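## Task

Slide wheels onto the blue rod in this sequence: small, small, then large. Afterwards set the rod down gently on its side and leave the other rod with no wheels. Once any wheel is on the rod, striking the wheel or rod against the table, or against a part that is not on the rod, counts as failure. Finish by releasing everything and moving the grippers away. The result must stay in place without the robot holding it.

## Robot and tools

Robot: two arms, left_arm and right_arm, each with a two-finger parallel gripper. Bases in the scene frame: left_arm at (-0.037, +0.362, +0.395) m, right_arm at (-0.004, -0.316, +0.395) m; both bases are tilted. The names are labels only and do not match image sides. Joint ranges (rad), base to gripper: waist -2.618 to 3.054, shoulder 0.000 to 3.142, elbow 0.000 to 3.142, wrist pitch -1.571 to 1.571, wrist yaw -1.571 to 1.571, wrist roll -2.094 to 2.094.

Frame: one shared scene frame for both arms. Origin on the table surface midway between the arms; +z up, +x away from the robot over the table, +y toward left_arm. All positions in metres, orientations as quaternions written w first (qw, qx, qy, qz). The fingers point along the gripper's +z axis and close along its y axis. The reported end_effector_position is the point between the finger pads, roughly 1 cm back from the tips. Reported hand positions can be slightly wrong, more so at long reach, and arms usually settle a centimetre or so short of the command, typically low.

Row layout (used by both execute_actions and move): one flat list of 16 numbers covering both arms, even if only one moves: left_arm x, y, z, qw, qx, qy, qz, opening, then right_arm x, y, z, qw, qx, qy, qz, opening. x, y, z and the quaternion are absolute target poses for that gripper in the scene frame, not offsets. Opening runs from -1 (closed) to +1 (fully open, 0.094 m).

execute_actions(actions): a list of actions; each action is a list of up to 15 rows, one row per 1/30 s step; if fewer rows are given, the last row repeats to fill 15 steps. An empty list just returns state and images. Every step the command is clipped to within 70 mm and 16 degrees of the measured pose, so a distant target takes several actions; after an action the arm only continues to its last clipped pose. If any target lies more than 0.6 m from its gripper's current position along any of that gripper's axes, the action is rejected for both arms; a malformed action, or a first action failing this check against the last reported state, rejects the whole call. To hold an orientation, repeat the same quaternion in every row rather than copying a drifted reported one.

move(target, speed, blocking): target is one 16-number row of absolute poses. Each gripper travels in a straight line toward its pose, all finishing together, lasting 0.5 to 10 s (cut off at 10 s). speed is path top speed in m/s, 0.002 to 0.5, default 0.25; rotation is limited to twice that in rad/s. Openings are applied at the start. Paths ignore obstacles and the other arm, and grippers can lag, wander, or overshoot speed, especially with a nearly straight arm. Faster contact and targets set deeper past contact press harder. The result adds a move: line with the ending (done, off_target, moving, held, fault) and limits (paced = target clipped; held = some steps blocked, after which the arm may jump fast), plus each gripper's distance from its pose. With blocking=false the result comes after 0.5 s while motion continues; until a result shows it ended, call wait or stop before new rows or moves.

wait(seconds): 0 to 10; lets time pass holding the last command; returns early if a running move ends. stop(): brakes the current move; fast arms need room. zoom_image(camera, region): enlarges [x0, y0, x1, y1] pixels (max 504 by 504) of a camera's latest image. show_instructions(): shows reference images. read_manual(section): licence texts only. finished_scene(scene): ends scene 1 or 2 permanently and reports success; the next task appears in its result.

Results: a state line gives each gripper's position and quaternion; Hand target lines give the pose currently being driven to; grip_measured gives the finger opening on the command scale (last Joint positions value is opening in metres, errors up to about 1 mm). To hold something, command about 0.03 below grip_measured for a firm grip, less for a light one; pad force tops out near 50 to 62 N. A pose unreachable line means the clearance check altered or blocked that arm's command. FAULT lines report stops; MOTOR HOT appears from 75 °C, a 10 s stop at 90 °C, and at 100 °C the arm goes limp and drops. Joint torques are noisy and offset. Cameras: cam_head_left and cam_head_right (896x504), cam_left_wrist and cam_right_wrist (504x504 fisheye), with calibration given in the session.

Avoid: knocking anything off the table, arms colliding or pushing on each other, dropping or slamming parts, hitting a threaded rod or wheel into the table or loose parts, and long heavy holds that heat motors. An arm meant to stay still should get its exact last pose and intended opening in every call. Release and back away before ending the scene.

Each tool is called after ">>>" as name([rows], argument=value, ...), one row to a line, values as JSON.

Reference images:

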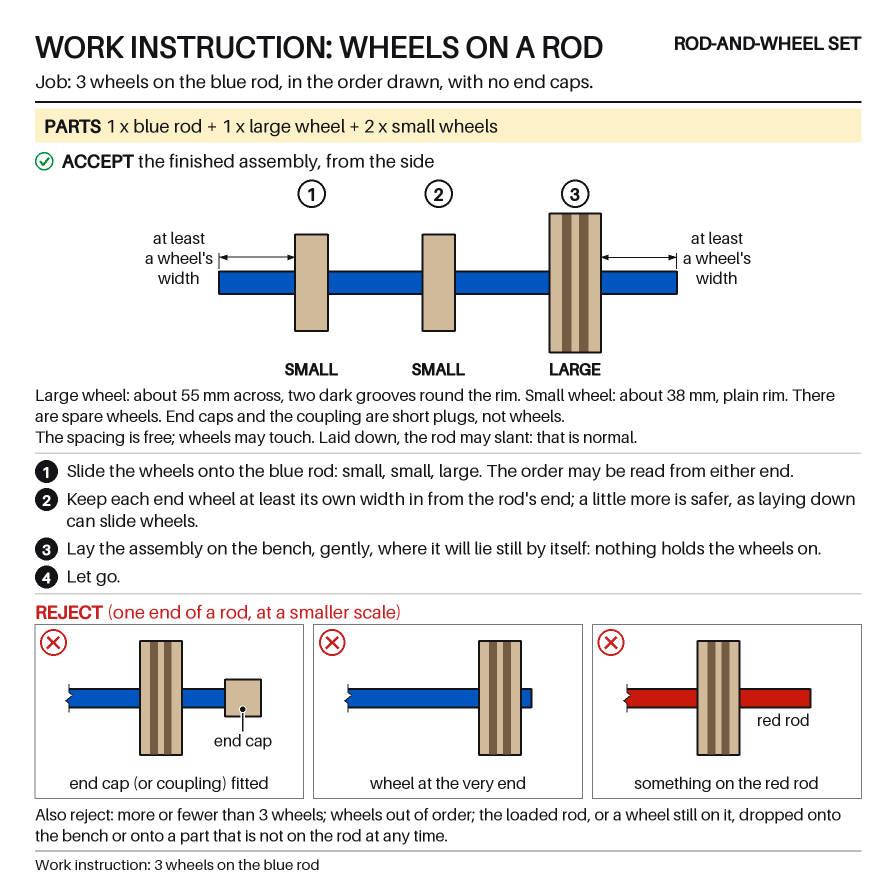

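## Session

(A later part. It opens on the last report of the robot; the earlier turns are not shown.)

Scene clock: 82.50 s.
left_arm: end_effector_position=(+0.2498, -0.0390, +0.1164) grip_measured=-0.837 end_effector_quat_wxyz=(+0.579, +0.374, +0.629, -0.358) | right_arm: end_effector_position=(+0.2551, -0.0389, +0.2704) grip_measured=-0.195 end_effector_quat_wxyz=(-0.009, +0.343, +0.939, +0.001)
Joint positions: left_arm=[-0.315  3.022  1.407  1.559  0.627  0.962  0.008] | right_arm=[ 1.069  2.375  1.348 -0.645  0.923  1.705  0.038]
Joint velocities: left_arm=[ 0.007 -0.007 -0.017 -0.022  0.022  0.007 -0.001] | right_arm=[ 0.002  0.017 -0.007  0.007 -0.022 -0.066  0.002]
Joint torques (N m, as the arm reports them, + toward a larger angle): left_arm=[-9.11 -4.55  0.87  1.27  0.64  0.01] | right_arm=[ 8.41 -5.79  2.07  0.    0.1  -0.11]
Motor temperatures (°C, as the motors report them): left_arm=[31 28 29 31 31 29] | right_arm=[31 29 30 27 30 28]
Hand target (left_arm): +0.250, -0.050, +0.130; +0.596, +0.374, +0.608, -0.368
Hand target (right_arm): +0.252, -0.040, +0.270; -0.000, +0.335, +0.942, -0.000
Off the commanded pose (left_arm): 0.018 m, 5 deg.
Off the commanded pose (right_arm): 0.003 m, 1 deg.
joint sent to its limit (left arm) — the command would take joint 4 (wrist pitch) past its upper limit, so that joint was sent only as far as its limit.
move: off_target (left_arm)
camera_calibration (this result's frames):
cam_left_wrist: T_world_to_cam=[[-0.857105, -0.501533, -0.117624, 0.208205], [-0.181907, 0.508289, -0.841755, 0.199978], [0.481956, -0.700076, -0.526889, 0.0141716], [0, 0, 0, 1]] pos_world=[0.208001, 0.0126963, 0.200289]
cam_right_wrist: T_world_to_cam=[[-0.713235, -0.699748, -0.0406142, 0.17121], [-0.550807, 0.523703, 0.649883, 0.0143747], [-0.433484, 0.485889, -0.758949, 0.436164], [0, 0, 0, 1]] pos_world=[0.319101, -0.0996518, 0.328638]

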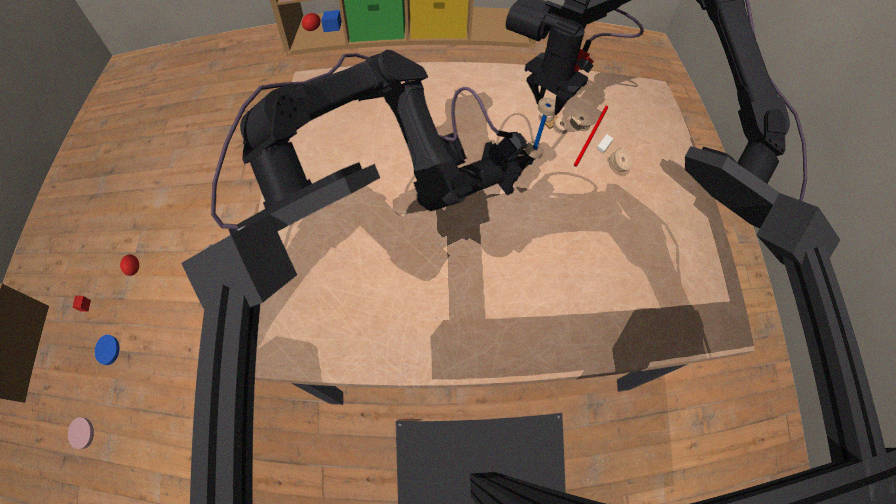

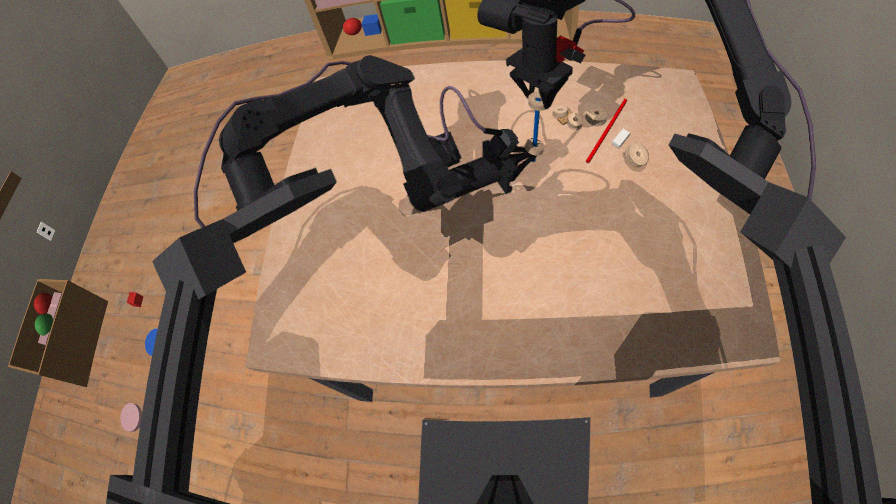

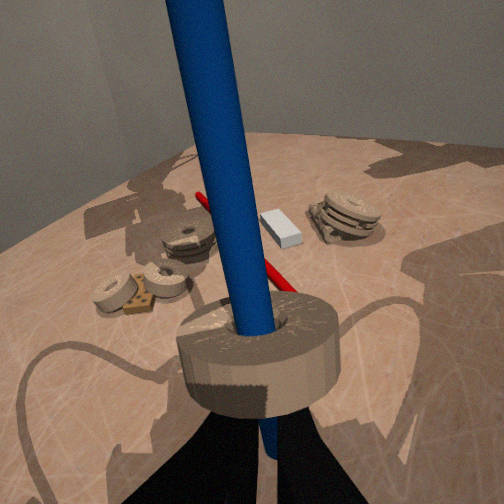

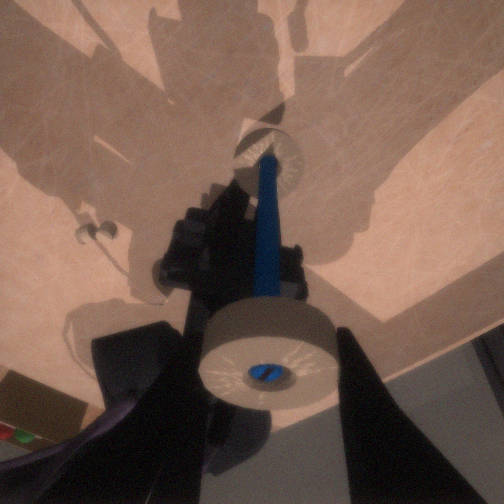

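>>> move(target=[0.25,-0.05,0.13,0.612,0.354,0.612,-0.354,-0.9, 0.249,-0.038,0.225,0,0.335,0.942,0,-0.25], speed=0.05)

>>> move(target=[0.25,-0.05,0.13,0.612,0.354,0.612,-0.354,-0.9, 0.249,-0.038,0.225,0,0.335,0.942,0,0.45], speed=0.04)

>>> move(target=[0.25,-0.05,0.13,0.612,0.354,0.612,-0.354,-0.9, 0.255,-0.036,0.31,0,0.335,0.942,0,0.45], speed=0.12)

>>> move(target=[0.25,-0.05,0.13,0.612,0.354,0.612,-0.354,-0.9, 0.458,-0.2,0.25,0,-0.707,0.707,0,0.45], speed=0.3)

>>> move(target=[0.25,-0.05,0.13,0.612,0.354,0.612,-0.354,-0.9, 0.462,-0.197,0.05,0,-0.707,0.707,0,0.45], speed=0.25)

Scene clock: 84.07 s.
left_arm: end_effector_position=(+0.2497, -0.0393, +0.1167) grip_measured=-0.837 end_effector_quat_wxyz=(+0.579, +0.374, +0.629, -0.358) | right_arm: end_effector_position=(+0.2543, -0.0373, +0.2267) grip_measured=-0.195 end_effector_quat_wxyz=(-0.010, +0.346, +0.938, +0.003)
Joint positions: left_arm=[-0.316  3.022  1.407  1.559  0.625  0.962  0.008] | right_arm=[ 0.978  2.424  1.299 -0.421  0.924  1.555  0.038]
Joint velocities: left_arm=[ 0.007 -0.002  0.007 -0.022 -0.007  0.007 -0.   ] | right_arm=[-0.012  0.012 -0.012  0.051  0.051  0.007 -0.001]
Joint torques (N m, as the arm reports them, + toward a larger angle): left_arm=[-9.13 -4.58  0.89  1.27  0.63  0.  ] | right_arm=[ 8.38 -5.21  1.69  0.04  0.15 -0.03]
Motor temperatures (°C, as the motors report them): left_arm=[31 28 29 31 31 29] | right_arm=[31 29 30 27 30 28]
Hand target (left_arm): +0.250, -0.050, +0.130; +0.596, +0.374, +0.608, -0.368
Hand target (right_arm): +0.249, -0.038, +0.225; -0.001, +0.335, +0.942, -0.000
Off the commanded pose (left_arm): 0.017 m, 5 deg.
Off the commanded pose (right_arm): 0.006 m, 2 deg.
joint sent to its limit (left arm) — the command would take joint 4 (wrist pitch) past its upper limit, so that joint was sent only as far as its limit.
move: off_target (left_arm)
camera_calibration (this result's frames):
cam_left_wrist: T_world_to_cam=[[-0.857118, -0.501499, -0.117675, 0.208024], [-0.18186, 0.508332, -0.841739, 0.200377], [0.48195, -0.70007, -0.526903, 0.0141008], [0, 0, 0, 1]] pos_world=[0.207946, 0.0123373, 0.200574]
cam_right_wrist: T_world_to_cam=[[-0.717332, -0.695392, -0.043191, 0.171702], [-0.547511, 0.524277, 0.6522, 0.0401281], [-0.43089, 0.491491, -0.756815, 0.401005], [0, 0, 0, 1]] pos_world=[0.317927, -0.0987284, 0.284731]

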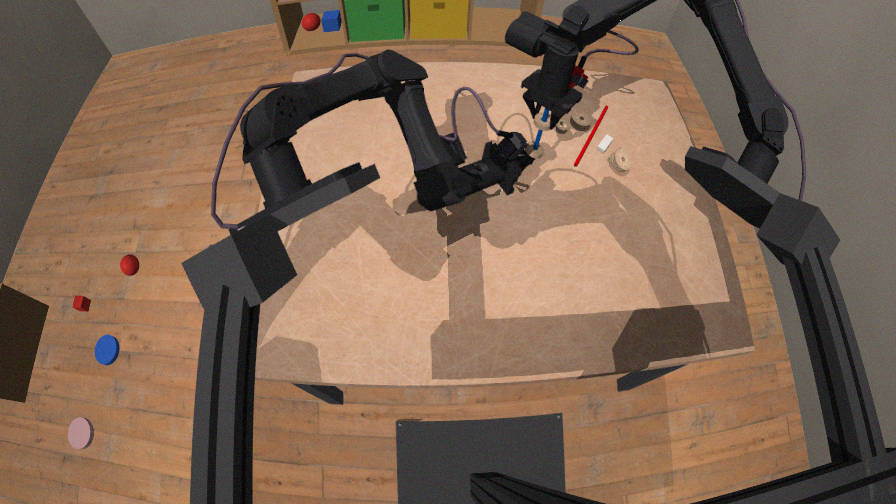

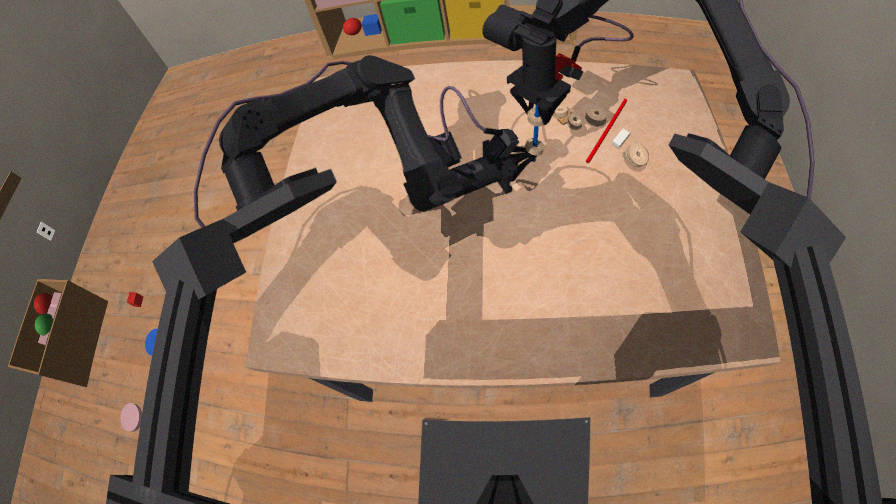

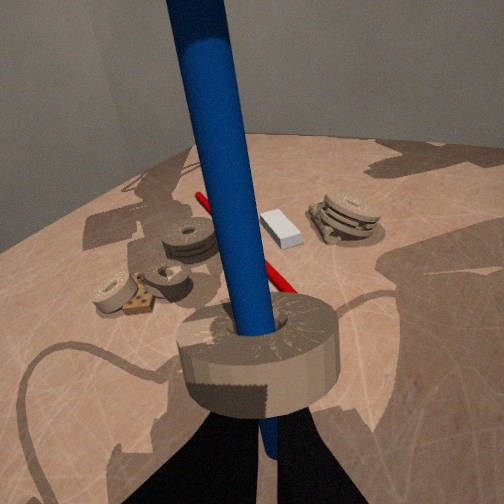

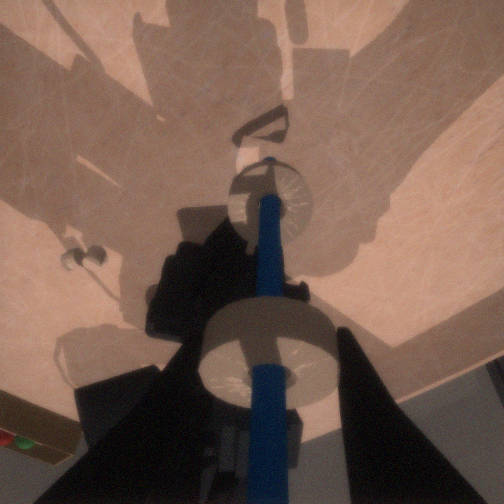

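Scene clock: 85.37 s.
left_arm: end_effector_position=(+0.2504, -0.0375, +0.1147) grip_measured=-0.837 end_effector_quat_wxyz=(+0.579, +0.374, +0.631, -0.356) | right_arm: end_effector_position=(+0.2561, -0.0387, +0.2245) grip_measured=+0.448 end_effector_quat_wxyz=(-0.008, +0.347, +0.938, +0.001)
Joint positions: left_arm=[-0.311  3.022  1.407  1.559  0.625  0.962  0.008] | right_arm=[ 0.971  2.424  1.299 -0.414  0.927  1.549  0.068]
Joint velocities: left_arm=[ 0.012  0.017 -0.007 -0.066 -0.051 -0.022  0.   ] | right_arm=[-0.017 -0.002 -0.012  0.022  0.007  0.007  0.   ]
Joint torques (N m, as the arm reports them, + toward a larger angle): left_arm=[-9.46 -4.59  0.81  1.28  0.64  0.  ] | right_arm=[ 8.71 -5.21  1.44  0.02  0.14 -0.08]
Motor temperatures (°C, as the motors report them): left_arm=[31 28 29 31 31 29] | right_arm=[31 29 30 27 30 28]
Hand target (left_arm): +0.250, -0.050, +0.130; +0.596, +0.374, +0.608, -0.368
Hand target (right_arm): +0.249, -0.038, +0.225; -0.000, +0.335, +0.942, -0.000
Off the commanded pose (left_arm): 0.020 m, 5 deg.
Off the commanded pose (right_arm): 0.007 m, 2 deg.
joint sent to its limit (left arm) — the command would take joint 4 (wrist pitch) past its upper limit, so that joint was sent only as far as its limit.
move: off_target (left_arm)
camera_calibration (this result's frames):
cam_left_wrist: T_world_to_cam=[[-0.855785, -0.50372, -0.117888, 0.208898], [-0.185137, 0.510988, -0.839414, 0.198517], [0.483069, -0.696533, -0.530553, 0.0142771], [0, 0, 0, 1]] pos_world=[0.208628, 0.0137309, 0.198839]
cam_right_wrist: T_world_to_cam=[[-0.719303, -0.69344, -0.0417615, 0.172221], [-0.546999, 0.528293, 0.649383, 0.0439596], [-0.428246, 0.489947, -0.759314, 0.400583], [0, 0, 0, 1]] pos_world=[0.319473, -0.100063, 0.282814]

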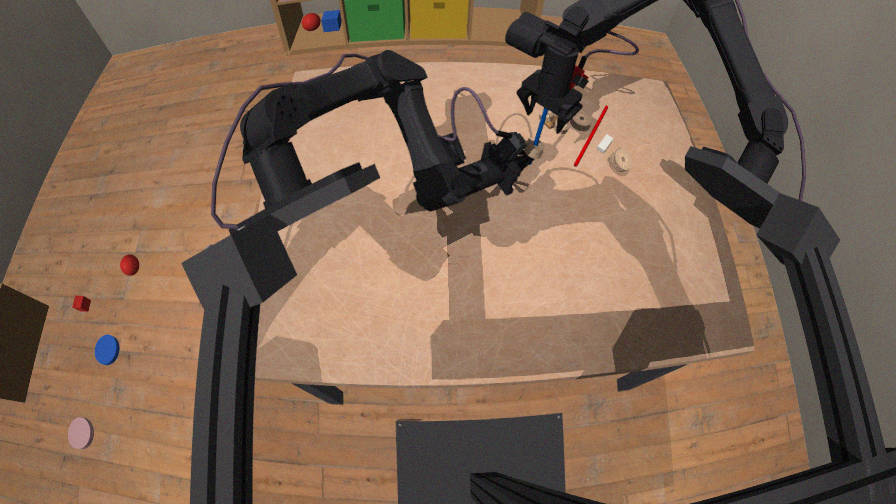

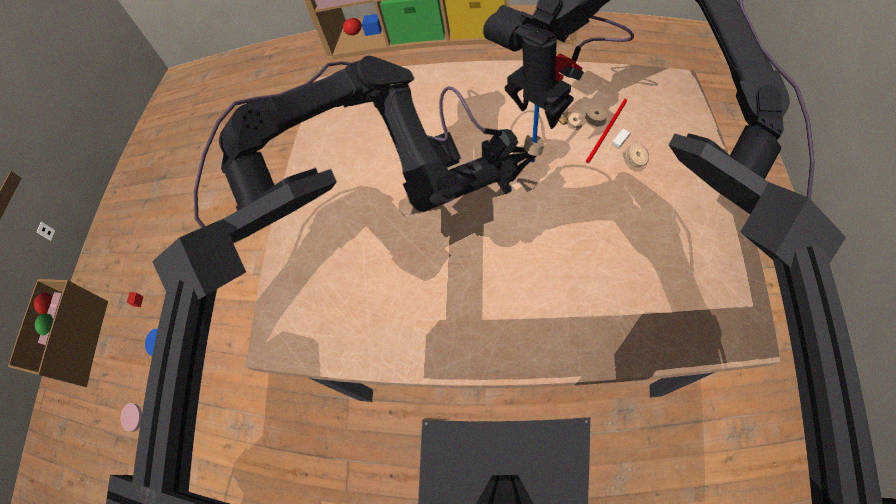

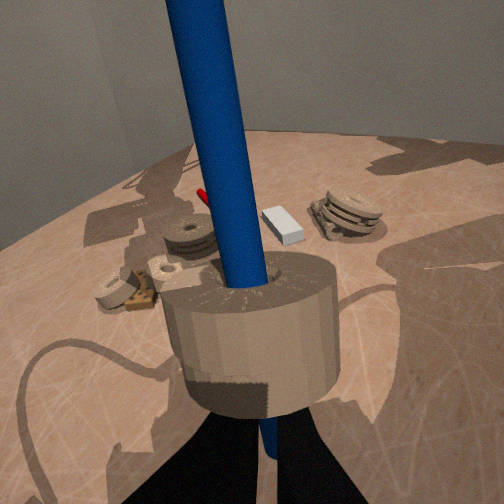

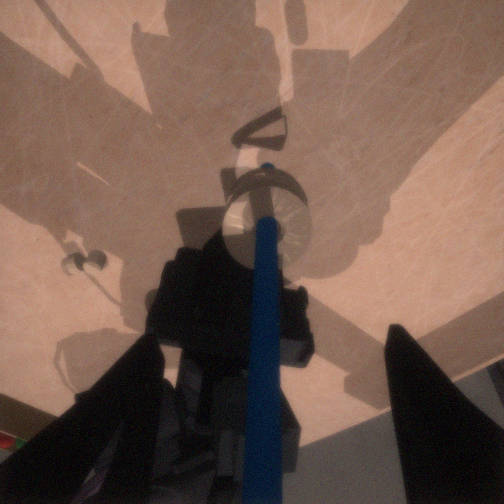

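Scene clock: 86.70 s.
left_arm: end_effector_position=(+0.2497, -0.0392, +0.1166) grip_measured=-0.837 end_effector_quat_wxyz=(+0.579, +0.374, +0.629, -0.358) | right_arm: end_effector_position=(+0.2499, -0.0405, +0.2973) grip_measured=+0.448 end_effector_quat_wxyz=(-0.003, +0.334, +0.943, -0.011)
Joint positions: left_arm=[-0.316  3.022  1.407  1.559  0.626  0.962  0.008] | right_arm=[ 1.136  2.378  1.404 -0.82   0.927  1.823  0.068]
Joint velocities: left_arm=[-0.002  0.002 -0.007  0.037 -0.007 -0.037  0.   ] | right_arm=[ 0.012  0.002  0.002 -0.095  0.022  0.081  0.001]
Joint torques (N m, as the arm reports them, + toward a larger angle): left_arm=[-9.14 -4.57  0.89  1.27  0.63  0.  ] | right_arm=[ 9.27 -6.5   5.44 -0.37 -0.03  0.07]
Motor temperatures (°C, as the motors report them): left_arm=[31 28 29 31 31 29] | right_arm=[31 29 30 27 30 28]
Hand target (left_arm): +0.250, -0.050, +0.130; +0.596, +0.374, +0.608, -0.368
Hand target (right_arm): +0.255, -0.036, +0.309; +0.001, +0.335, +0.942, +0.000
Off the commanded pose (left_arm): 0.017 m, 5 deg.
Off the commanded pose (right_arm): 0.014 m, 1 deg.
joint sent to its limit (left arm) — the command would take joint 4 (wrist pitch) past its upper limit, so that joint was sent only as far as its limit.
move: off_target (left_arm, right_arm)
camera_calibration (this result's frames):
cam_left_wrist: T_world_to_cam=[[-0.857114, -0.50151, -0.117658, 0.208084], [-0.181876, 0.508318, -0.841745, 0.200244], [0.481952, -0.700072, -0.526899, 0.0141244], [0, 0, 0, 1]] pos_world=[0.207964, 0.012457, 0.200479]
cam_right_wrist: T_world_to_cam=[[-0.699516, -0.714176, -0.0250884, 0.158842], [-0.562969, 0.529109, 0.634909, 0.00259407], [-0.440162, 0.458253, -0.77218, 0.459593], [0, 0, 0, 1]] pos_world=[0.314868, -0.0985412, 0.357226]

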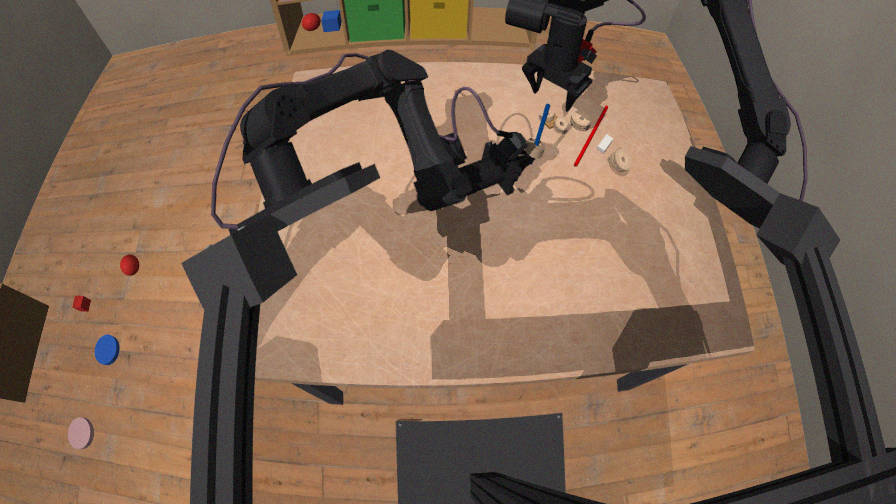

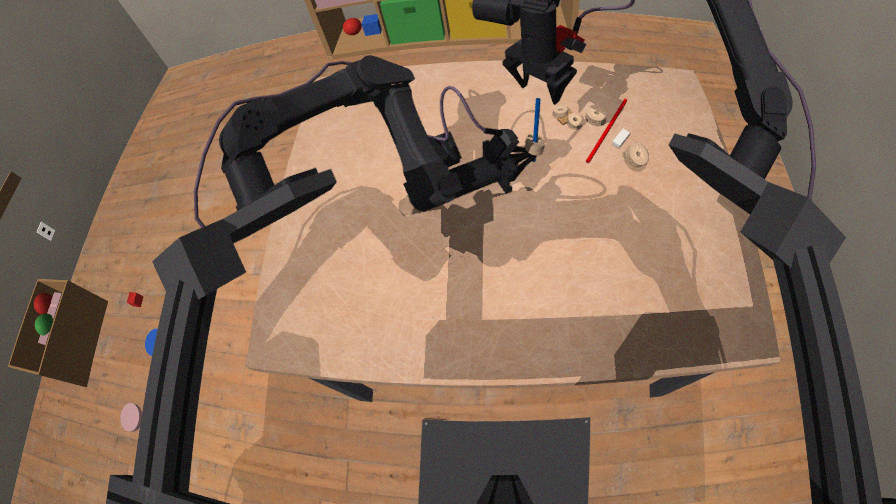

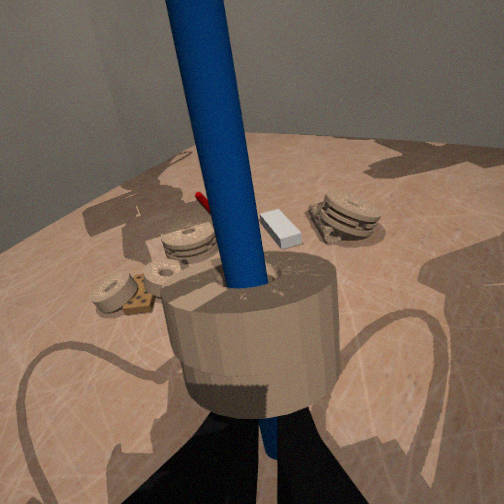

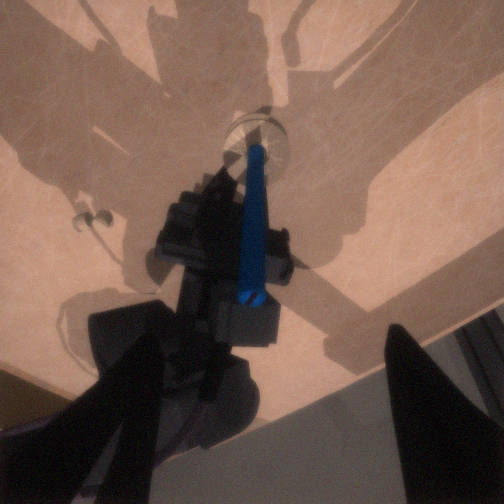

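Scene clock: 91.13 s.
left_arm: end_effector_position=(+0.2499, -0.0385, +0.1159) grip_measured=-0.837 end_effector_quat_wxyz=(+0.579, +0.374, +0.630, -0.357) | right_arm: end_effector_position=(+0.4472, -0.1940, +0.2381) grip_measured=+0.448 end_effector_quat_wxyz=(+0.021, +0.713, -0.700, -0.001)
Joint positions: left_arm=[-0.314  3.022  1.407  1.559  0.626  0.962  0.008] | right_arm=[ 0.646  2.05   1.589 -0.724  0.88  -1.223  0.068]
Joint velocities: left_arm=[-0.002  0.007 -0.012  0.022 -0.037 -0.081 -0.001] | right_arm=[-0.007 -0.007  0.007  0.037 -0.066 -0.066  0.   ]
Joint torques (N m, as the arm reports them, + toward a larger angle): left_arm=[-9.3  -4.55  0.87  1.28  0.63 -0.01] | right_arm=[ 7.6  -8.96  5.   -0.13 -0.16 -0.02]
Motor temperatures (°C, as the motors report them): left_arm=[31 28 29 31 31 29] | right_arm=[31 30 30 27 30 28]
Hand target (left_arm): +0.250, -0.050, +0.130; +0.596, +0.374, +0.608, -0.368
Hand target (right_arm): +0.459, -0.195, +0.250; +0.001, +0.707, -0.707, -0.002
Off the commanded pose (left_arm): 0.018 m, 5 deg.
Off the commanded pose (right_arm): 0.017 m, 3 deg.
joint sent to its limit (left arm) — the command would take joint 4 (wrist pitch) past its upper limit, so that joint was sent only as far as its limit.
move: off_target (left_arm, right_arm)
camera_calibration (this result's frames):
cam_left_wrist: T_world_to_cam=[[-0.856728, -0.50216, -0.117696, 0.208411], [-0.182831, 0.50906, -0.841089, 0.199541], [0.482276, -0.699066, -0.527937, 0.0142062], [0, 0, 0, 1]] pos_world=[0.208183, 0.0130084, 0.199861]
cam_right_wrist: T_world_to_cam=[[0.994239, -0.0771571, -0.0744013, -0.436383], [-0.00902425, -0.751927, 0.659185, -0.26951], [-0.106805, -0.654716, -0.748291, 0.2004], [0, 0, 0, 1]] pos_world=[0.45284, -0.105117, 0.295147]

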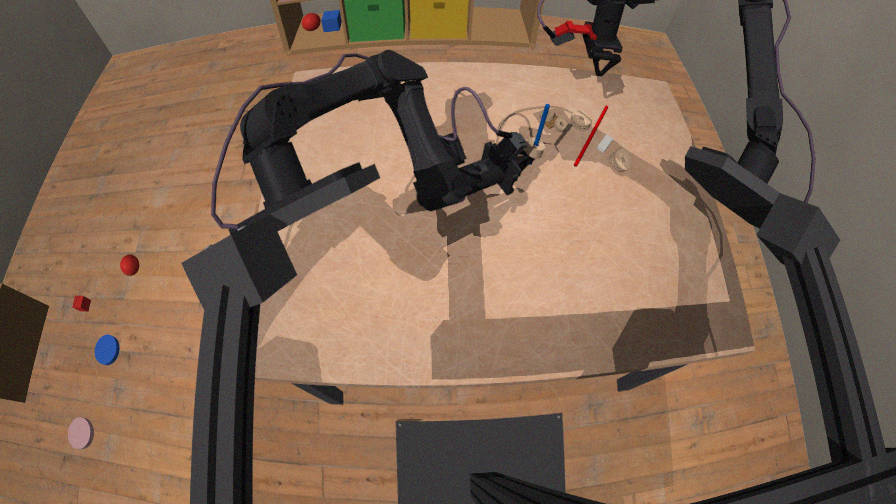

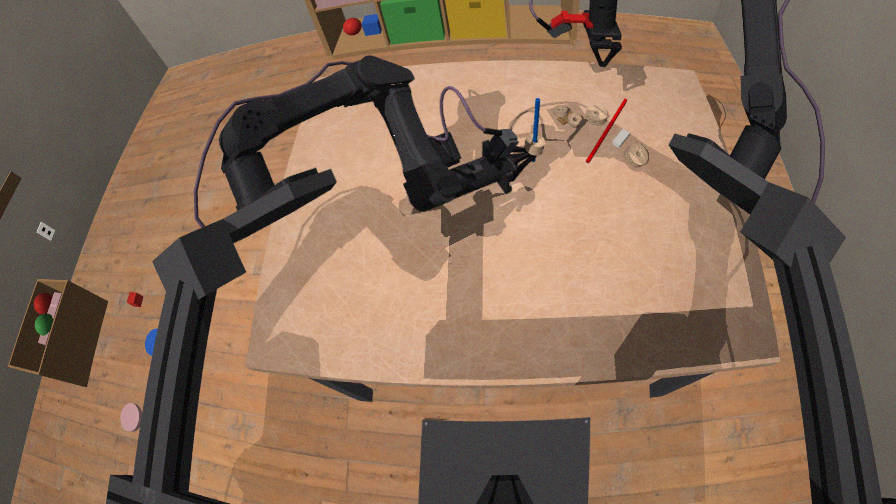

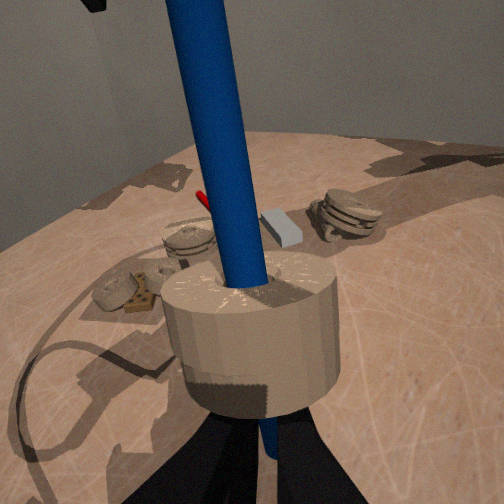

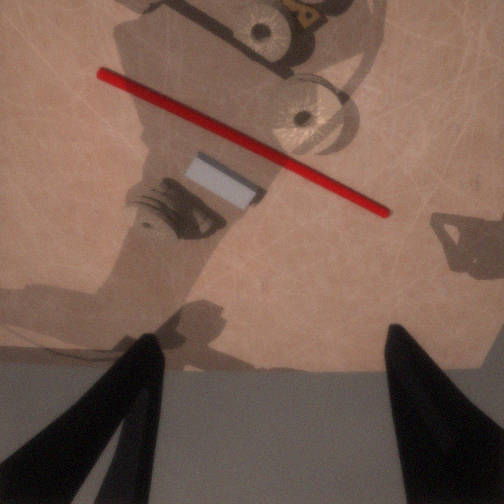

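Scene clock: 92.57 s.
left_arm: end_effector_position=(+0.2498, -0.0391, +0.1164) grip_measured=-0.837 end_effector_quat_wxyz=(+0.579, +0.374, +0.629, -0.358) | right_arm: end_effector_position=(+0.4516, -0.2081, +0.0459) grip_measured=+0.448 end_effector_quat_wxyz=(+0.020, +0.705, -0.709, -0.002)
Joint positions: left_arm=[-0.315  3.022  1.407  1.559  0.626  0.962  0.008] | right_arm=[ 0.321  2.412  1.723 -0.207  0.71  -1.601  0.068]
Joint velocities: left_arm=[-0.022  0.002  0.002  0.022  0.007  0.007 -0.001] | right_arm=[-0.007  0.007  0.002  0.022  0.022 -0.007  0.   ]
Joint torques (N m, as the arm reports them, + toward a larger angle): left_arm=[-9.15 -4.58  0.83  1.28  0.64  0.02] | right_arm=[ 8.19 -7.87  3.96  0.01 -0.17 -0.05]
Motor temperatures (°C, as the motors report them): left_arm=[31 28 29 31 31 29] | right_arm=[31 30 31 27 30 28]
Hand target (left_arm): +0.250, -0.050, +0.130; +0.596, +0.374, +0.608, -0.368
Hand target (right_arm): +0.461, -0.195, +0.051; +0.000, +0.707, -0.708, -0.002
Off the commanded pose (left_arm): 0.017 m, 5 deg.
Off the commanded pose (right_arm): 0.016 m, 2 deg.
joint sent to its limit (left arm) — the command would take joint 4 (wrist pitch) past its upper limit, so that joint was sent only as far as its limit.
move: off_target (left_arm, right_arm)
camera_calibration (this result's frames):
cam_left_wrist: T_world_to_cam=[[-0.857018, -0.50167, -0.117672, 0.208151], [-0.182111, 0.508507, -0.84158, 0.200101], [0.482032, -0.69982, -0.527159, 0.014139], [0, 0, 0, 1]] pos_world=[0.208014, 0.0125648, 0.200348]
cam_right_wrist: T_world_to_cam=[[0.992146, -0.100298, -0.0747446, -0.460064], [-0.0265461, -0.752766, 0.657752, -0.145639], [-0.122237, -0.650602, -0.749517, 0.0557264], [0, 0, 0, 1]] pos_world=[0.459396, -0.11952, 0.103175]

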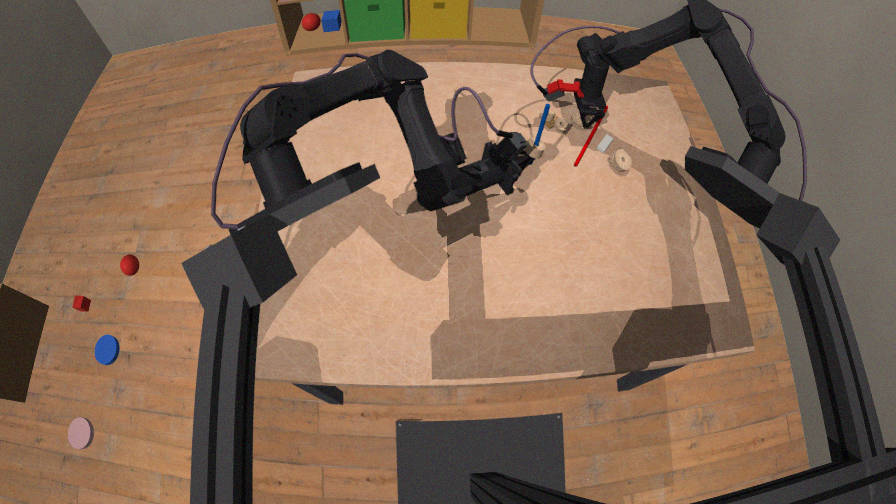

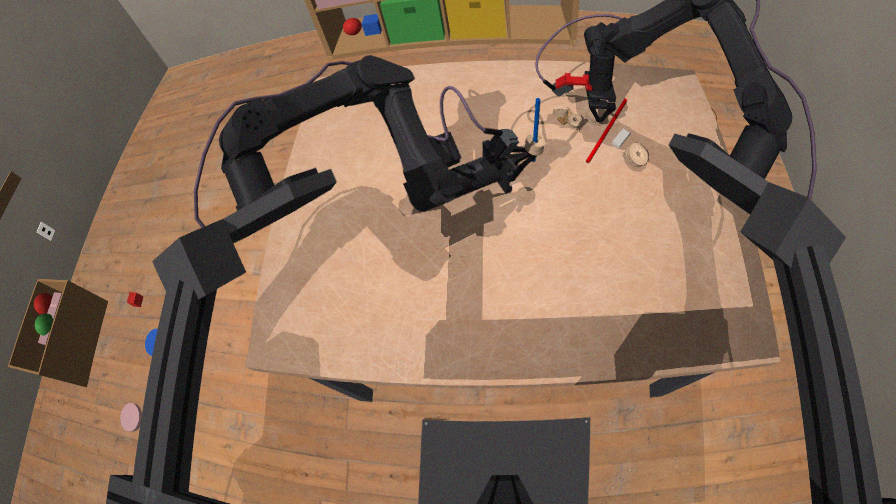

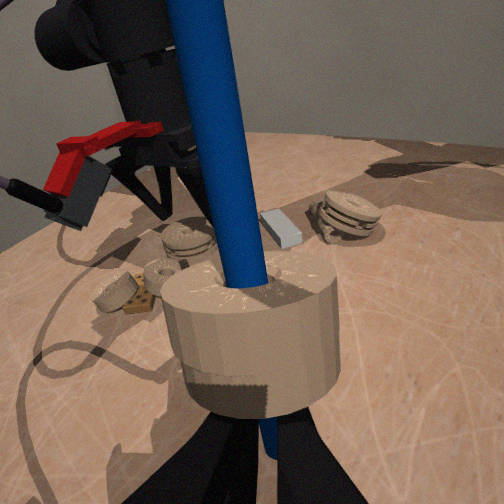

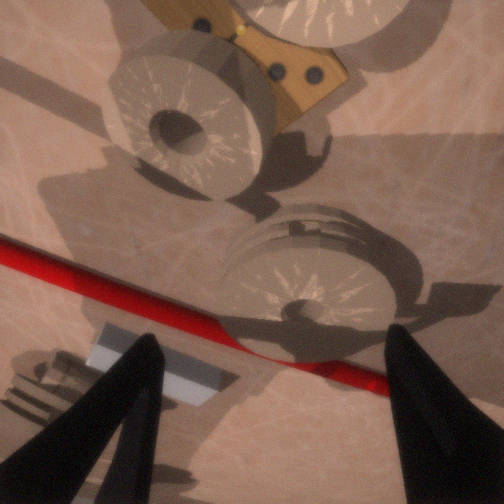

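>>> move(target=[0.25,-0.05,0.13,0.612,0.354,0.612,-0.354,-0.9, 0.469,-0.206,0.045,0,-0.556,0.831,0,0.4], speed=0.1)

>>> move(target=[0.25,-0.05,0.13,0.612,0.354,0.612,-0.354,-0.9, 0.469,-0.206,0.02,0,-0.556,0.831,0,0.4], speed=0.05)

Scene clock: 95.17 s.
left_arm: end_effector_position=(+0.2498, -0.0389, +0.1163) grip_measured=-0.837 end_effector_quat_wxyz=(+0.579, +0.374, +0.630, -0.358) | right_arm: end_effector_position=(+0.4649, -0.2125, +0.0459) grip_measured=+0.402 end_effector_quat_wxyz=(-0.009, -0.560, +0.828, -0.005)
Joint positions: left_arm=[-0.315  3.022  1.407  1.559  0.626  0.962  0.008] | right_arm=[ 0.313  2.412  1.755 -0.206  0.696 -1.25   0.066]
Joint velocities: left_arm=[-0.012 -0.012  0.007 -0.051 -0.066 -0.022 -0.   ] | right_arm=[-0.007 -0.012 -0.012 -0.007 -0.022 -0.007 -0.   ]
Joint torques (N m, as the arm reports them, + toward a larger angle): left_arm=[-9.13 -4.58  0.86  1.27  0.63  0.01] | right_arm=[ 7.34 -7.9   4.53 -0.1  -0.13  0.12]
Motor temperatures (°C, as the motors report them): left_arm=[32 28 29 31 31 29] | right_arm=[31 30 31 27 30 28]
Hand target (left_arm): +0.250, -0.050, +0.130; +0.596, +0.374, +0.608, -0.368
Hand target (right_arm): +0.469, -0.206, +0.045; +0.000, -0.556, +0.831, -0.000
Off the commanded pose (left_arm): 0.018 m, 5 deg.
Off the commanded pose (right_arm): 0.008 m, 1 deg.
joint sent to its limit (left arm) — the command would take joint 4 (wrist pitch) past its upper limit, so that joint was sent only as far as its limit.
move: off_target (left_arm)
camera_calibration (this result's frames):
cam_left_wrist: T_world_to_cam=[[-0.856923, -0.50183, -0.117686, 0.208217], [-0.182346, 0.508696, -0.841414, 0.199959], [0.482113, -0.699568, -0.52742, 0.0141536], [0, 0, 0, 1]] pos_world=[0.208064, 0.0126727, 0.200217]
cam_right_wrist: T_world_to_cam=[[0.887723, -0.45801, -0.0466419, -0.502427], [-0.319913, -0.686551, 0.652919, 0.00206686], [-0.331065, -0.564689, -0.75599, 0.170078], [0, 0, 0, 1]] pos_world=[0.502983, -0.132656, 0.103793]

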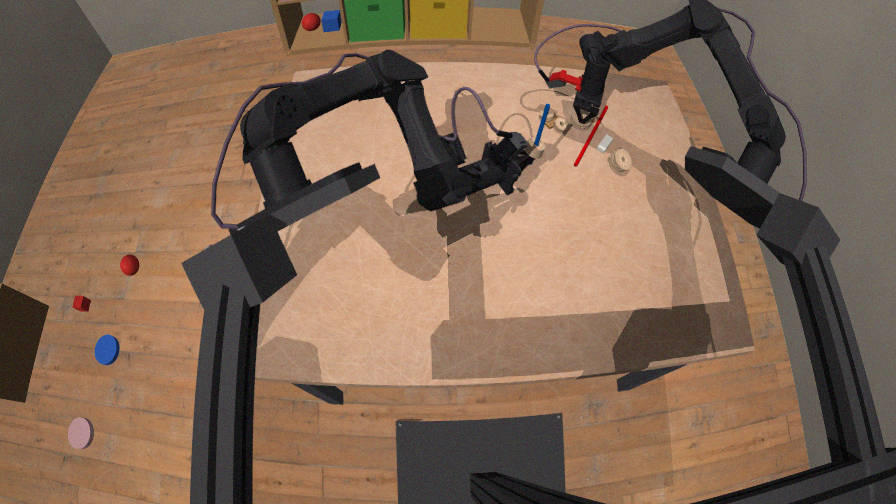

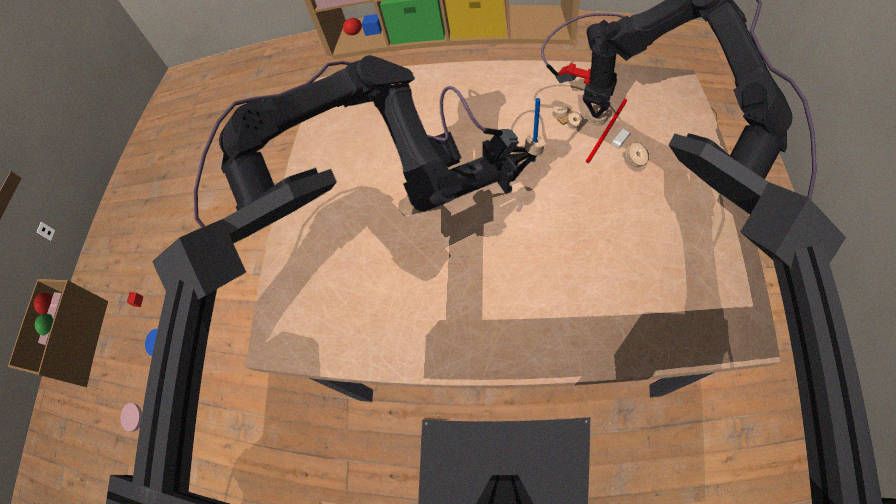

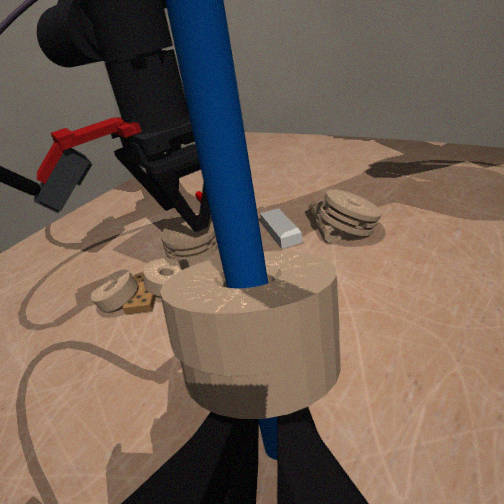

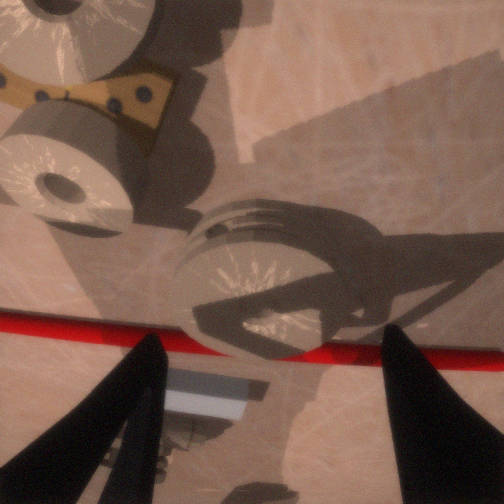

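Scene clock: 96.37 s.
left_arm: end_effector_position=(+0.2498, -0.0389, +0.1163) grip_measured=-0.837 end_effector_quat_wxyz=(+0.579, +0.374, +0.630, -0.358) | right_arm: end_effector_position=(+0.4613, -0.2132, +0.0201) grip_measured=+0.402 end_effector_quat_wxyz=(-0.014, -0.557, +0.830, -0.002)
Joint positions: left_arm=[-0.315  3.022  1.407  1.559  0.626  0.962  0.008] | right_arm=[ 0.28   2.486  1.824 -0.197  0.676 -1.266  0.066]
Joint velocities: left_arm=[ 0.002 -0.012  0.002 -0.11   0.022 -0.095 -0.   ] | right_arm=[-0.012 -0.007  0.012 -0.066  0.022  0.081  0.   ]
Joint torques (N m, as the arm reports them, + toward a larger angle): left_arm=[-9.16 -4.6   0.88  1.28  0.64  0.  ] | right_arm=[ 7.43 -7.77  4.56  0.1  -0.17 -0.02]
Motor temperatures (°C, as the motors report them): left_arm=[32 28 29 31 31 29] | right_arm=[31 30 31 27 30 28]
Hand target (left_arm): +0.250, -0.050, +0.130; +0.596, +0.374, +0.608, -0.368
Hand target (right_arm): +0.469, -0.206, +0.020; +0.000, -0.556, +0.831, +0.000
Off the commanded pose (left_arm): 0.018 m, 5 deg.
Off the commanded pose (right_arm): 0.011 m, 2 deg.
joint sent to its limit (left arm) — the command would take joint 4 (wrist pitch) past its upper limit, so that joint was sent only as far as its limit.
move: off_target (left_arm, right_arm)
camera_calibration (this result's frames):
cam_left_wrist: T_world_to_cam=[[-0.856923, -0.50183, -0.117686, 0.208217], [-0.182346, 0.508696, -0.841414, 0.199959], [0.482113, -0.699568, -0.52742, 0.0141536], [0, 0, 0, 1]] pos_world=[0.208064, 0.0126727, 0.200217]
cam_right_wrist: T_world_to_cam=[[0.883872, -0.464188, -0.0574451, -0.500069], [-0.316612, -0.684176, 0.657009, 0.0162525], [-0.344278, -0.562524, -0.751691, 0.155472], [0, 0, 0, 1]] pos_world=[0.500669, -0.13355, 0.0774626]

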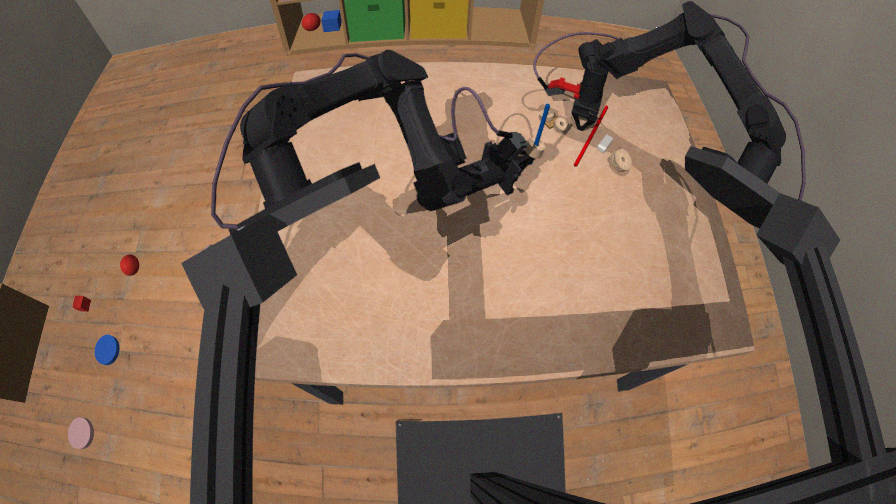

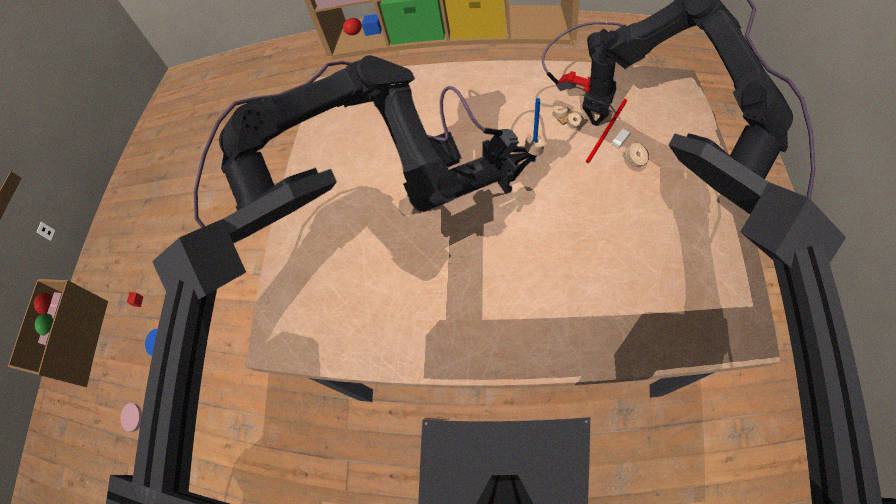

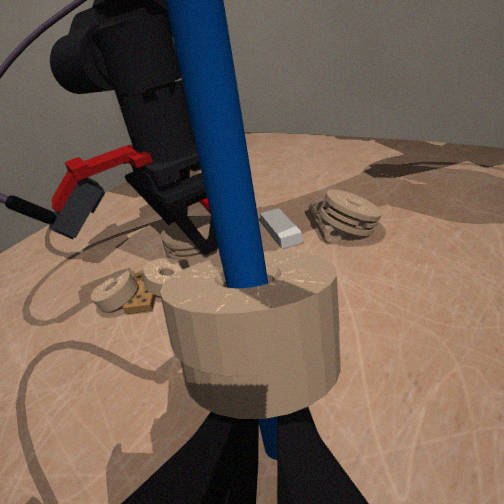

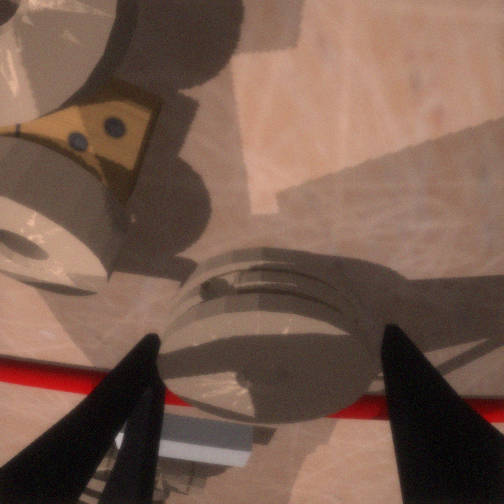

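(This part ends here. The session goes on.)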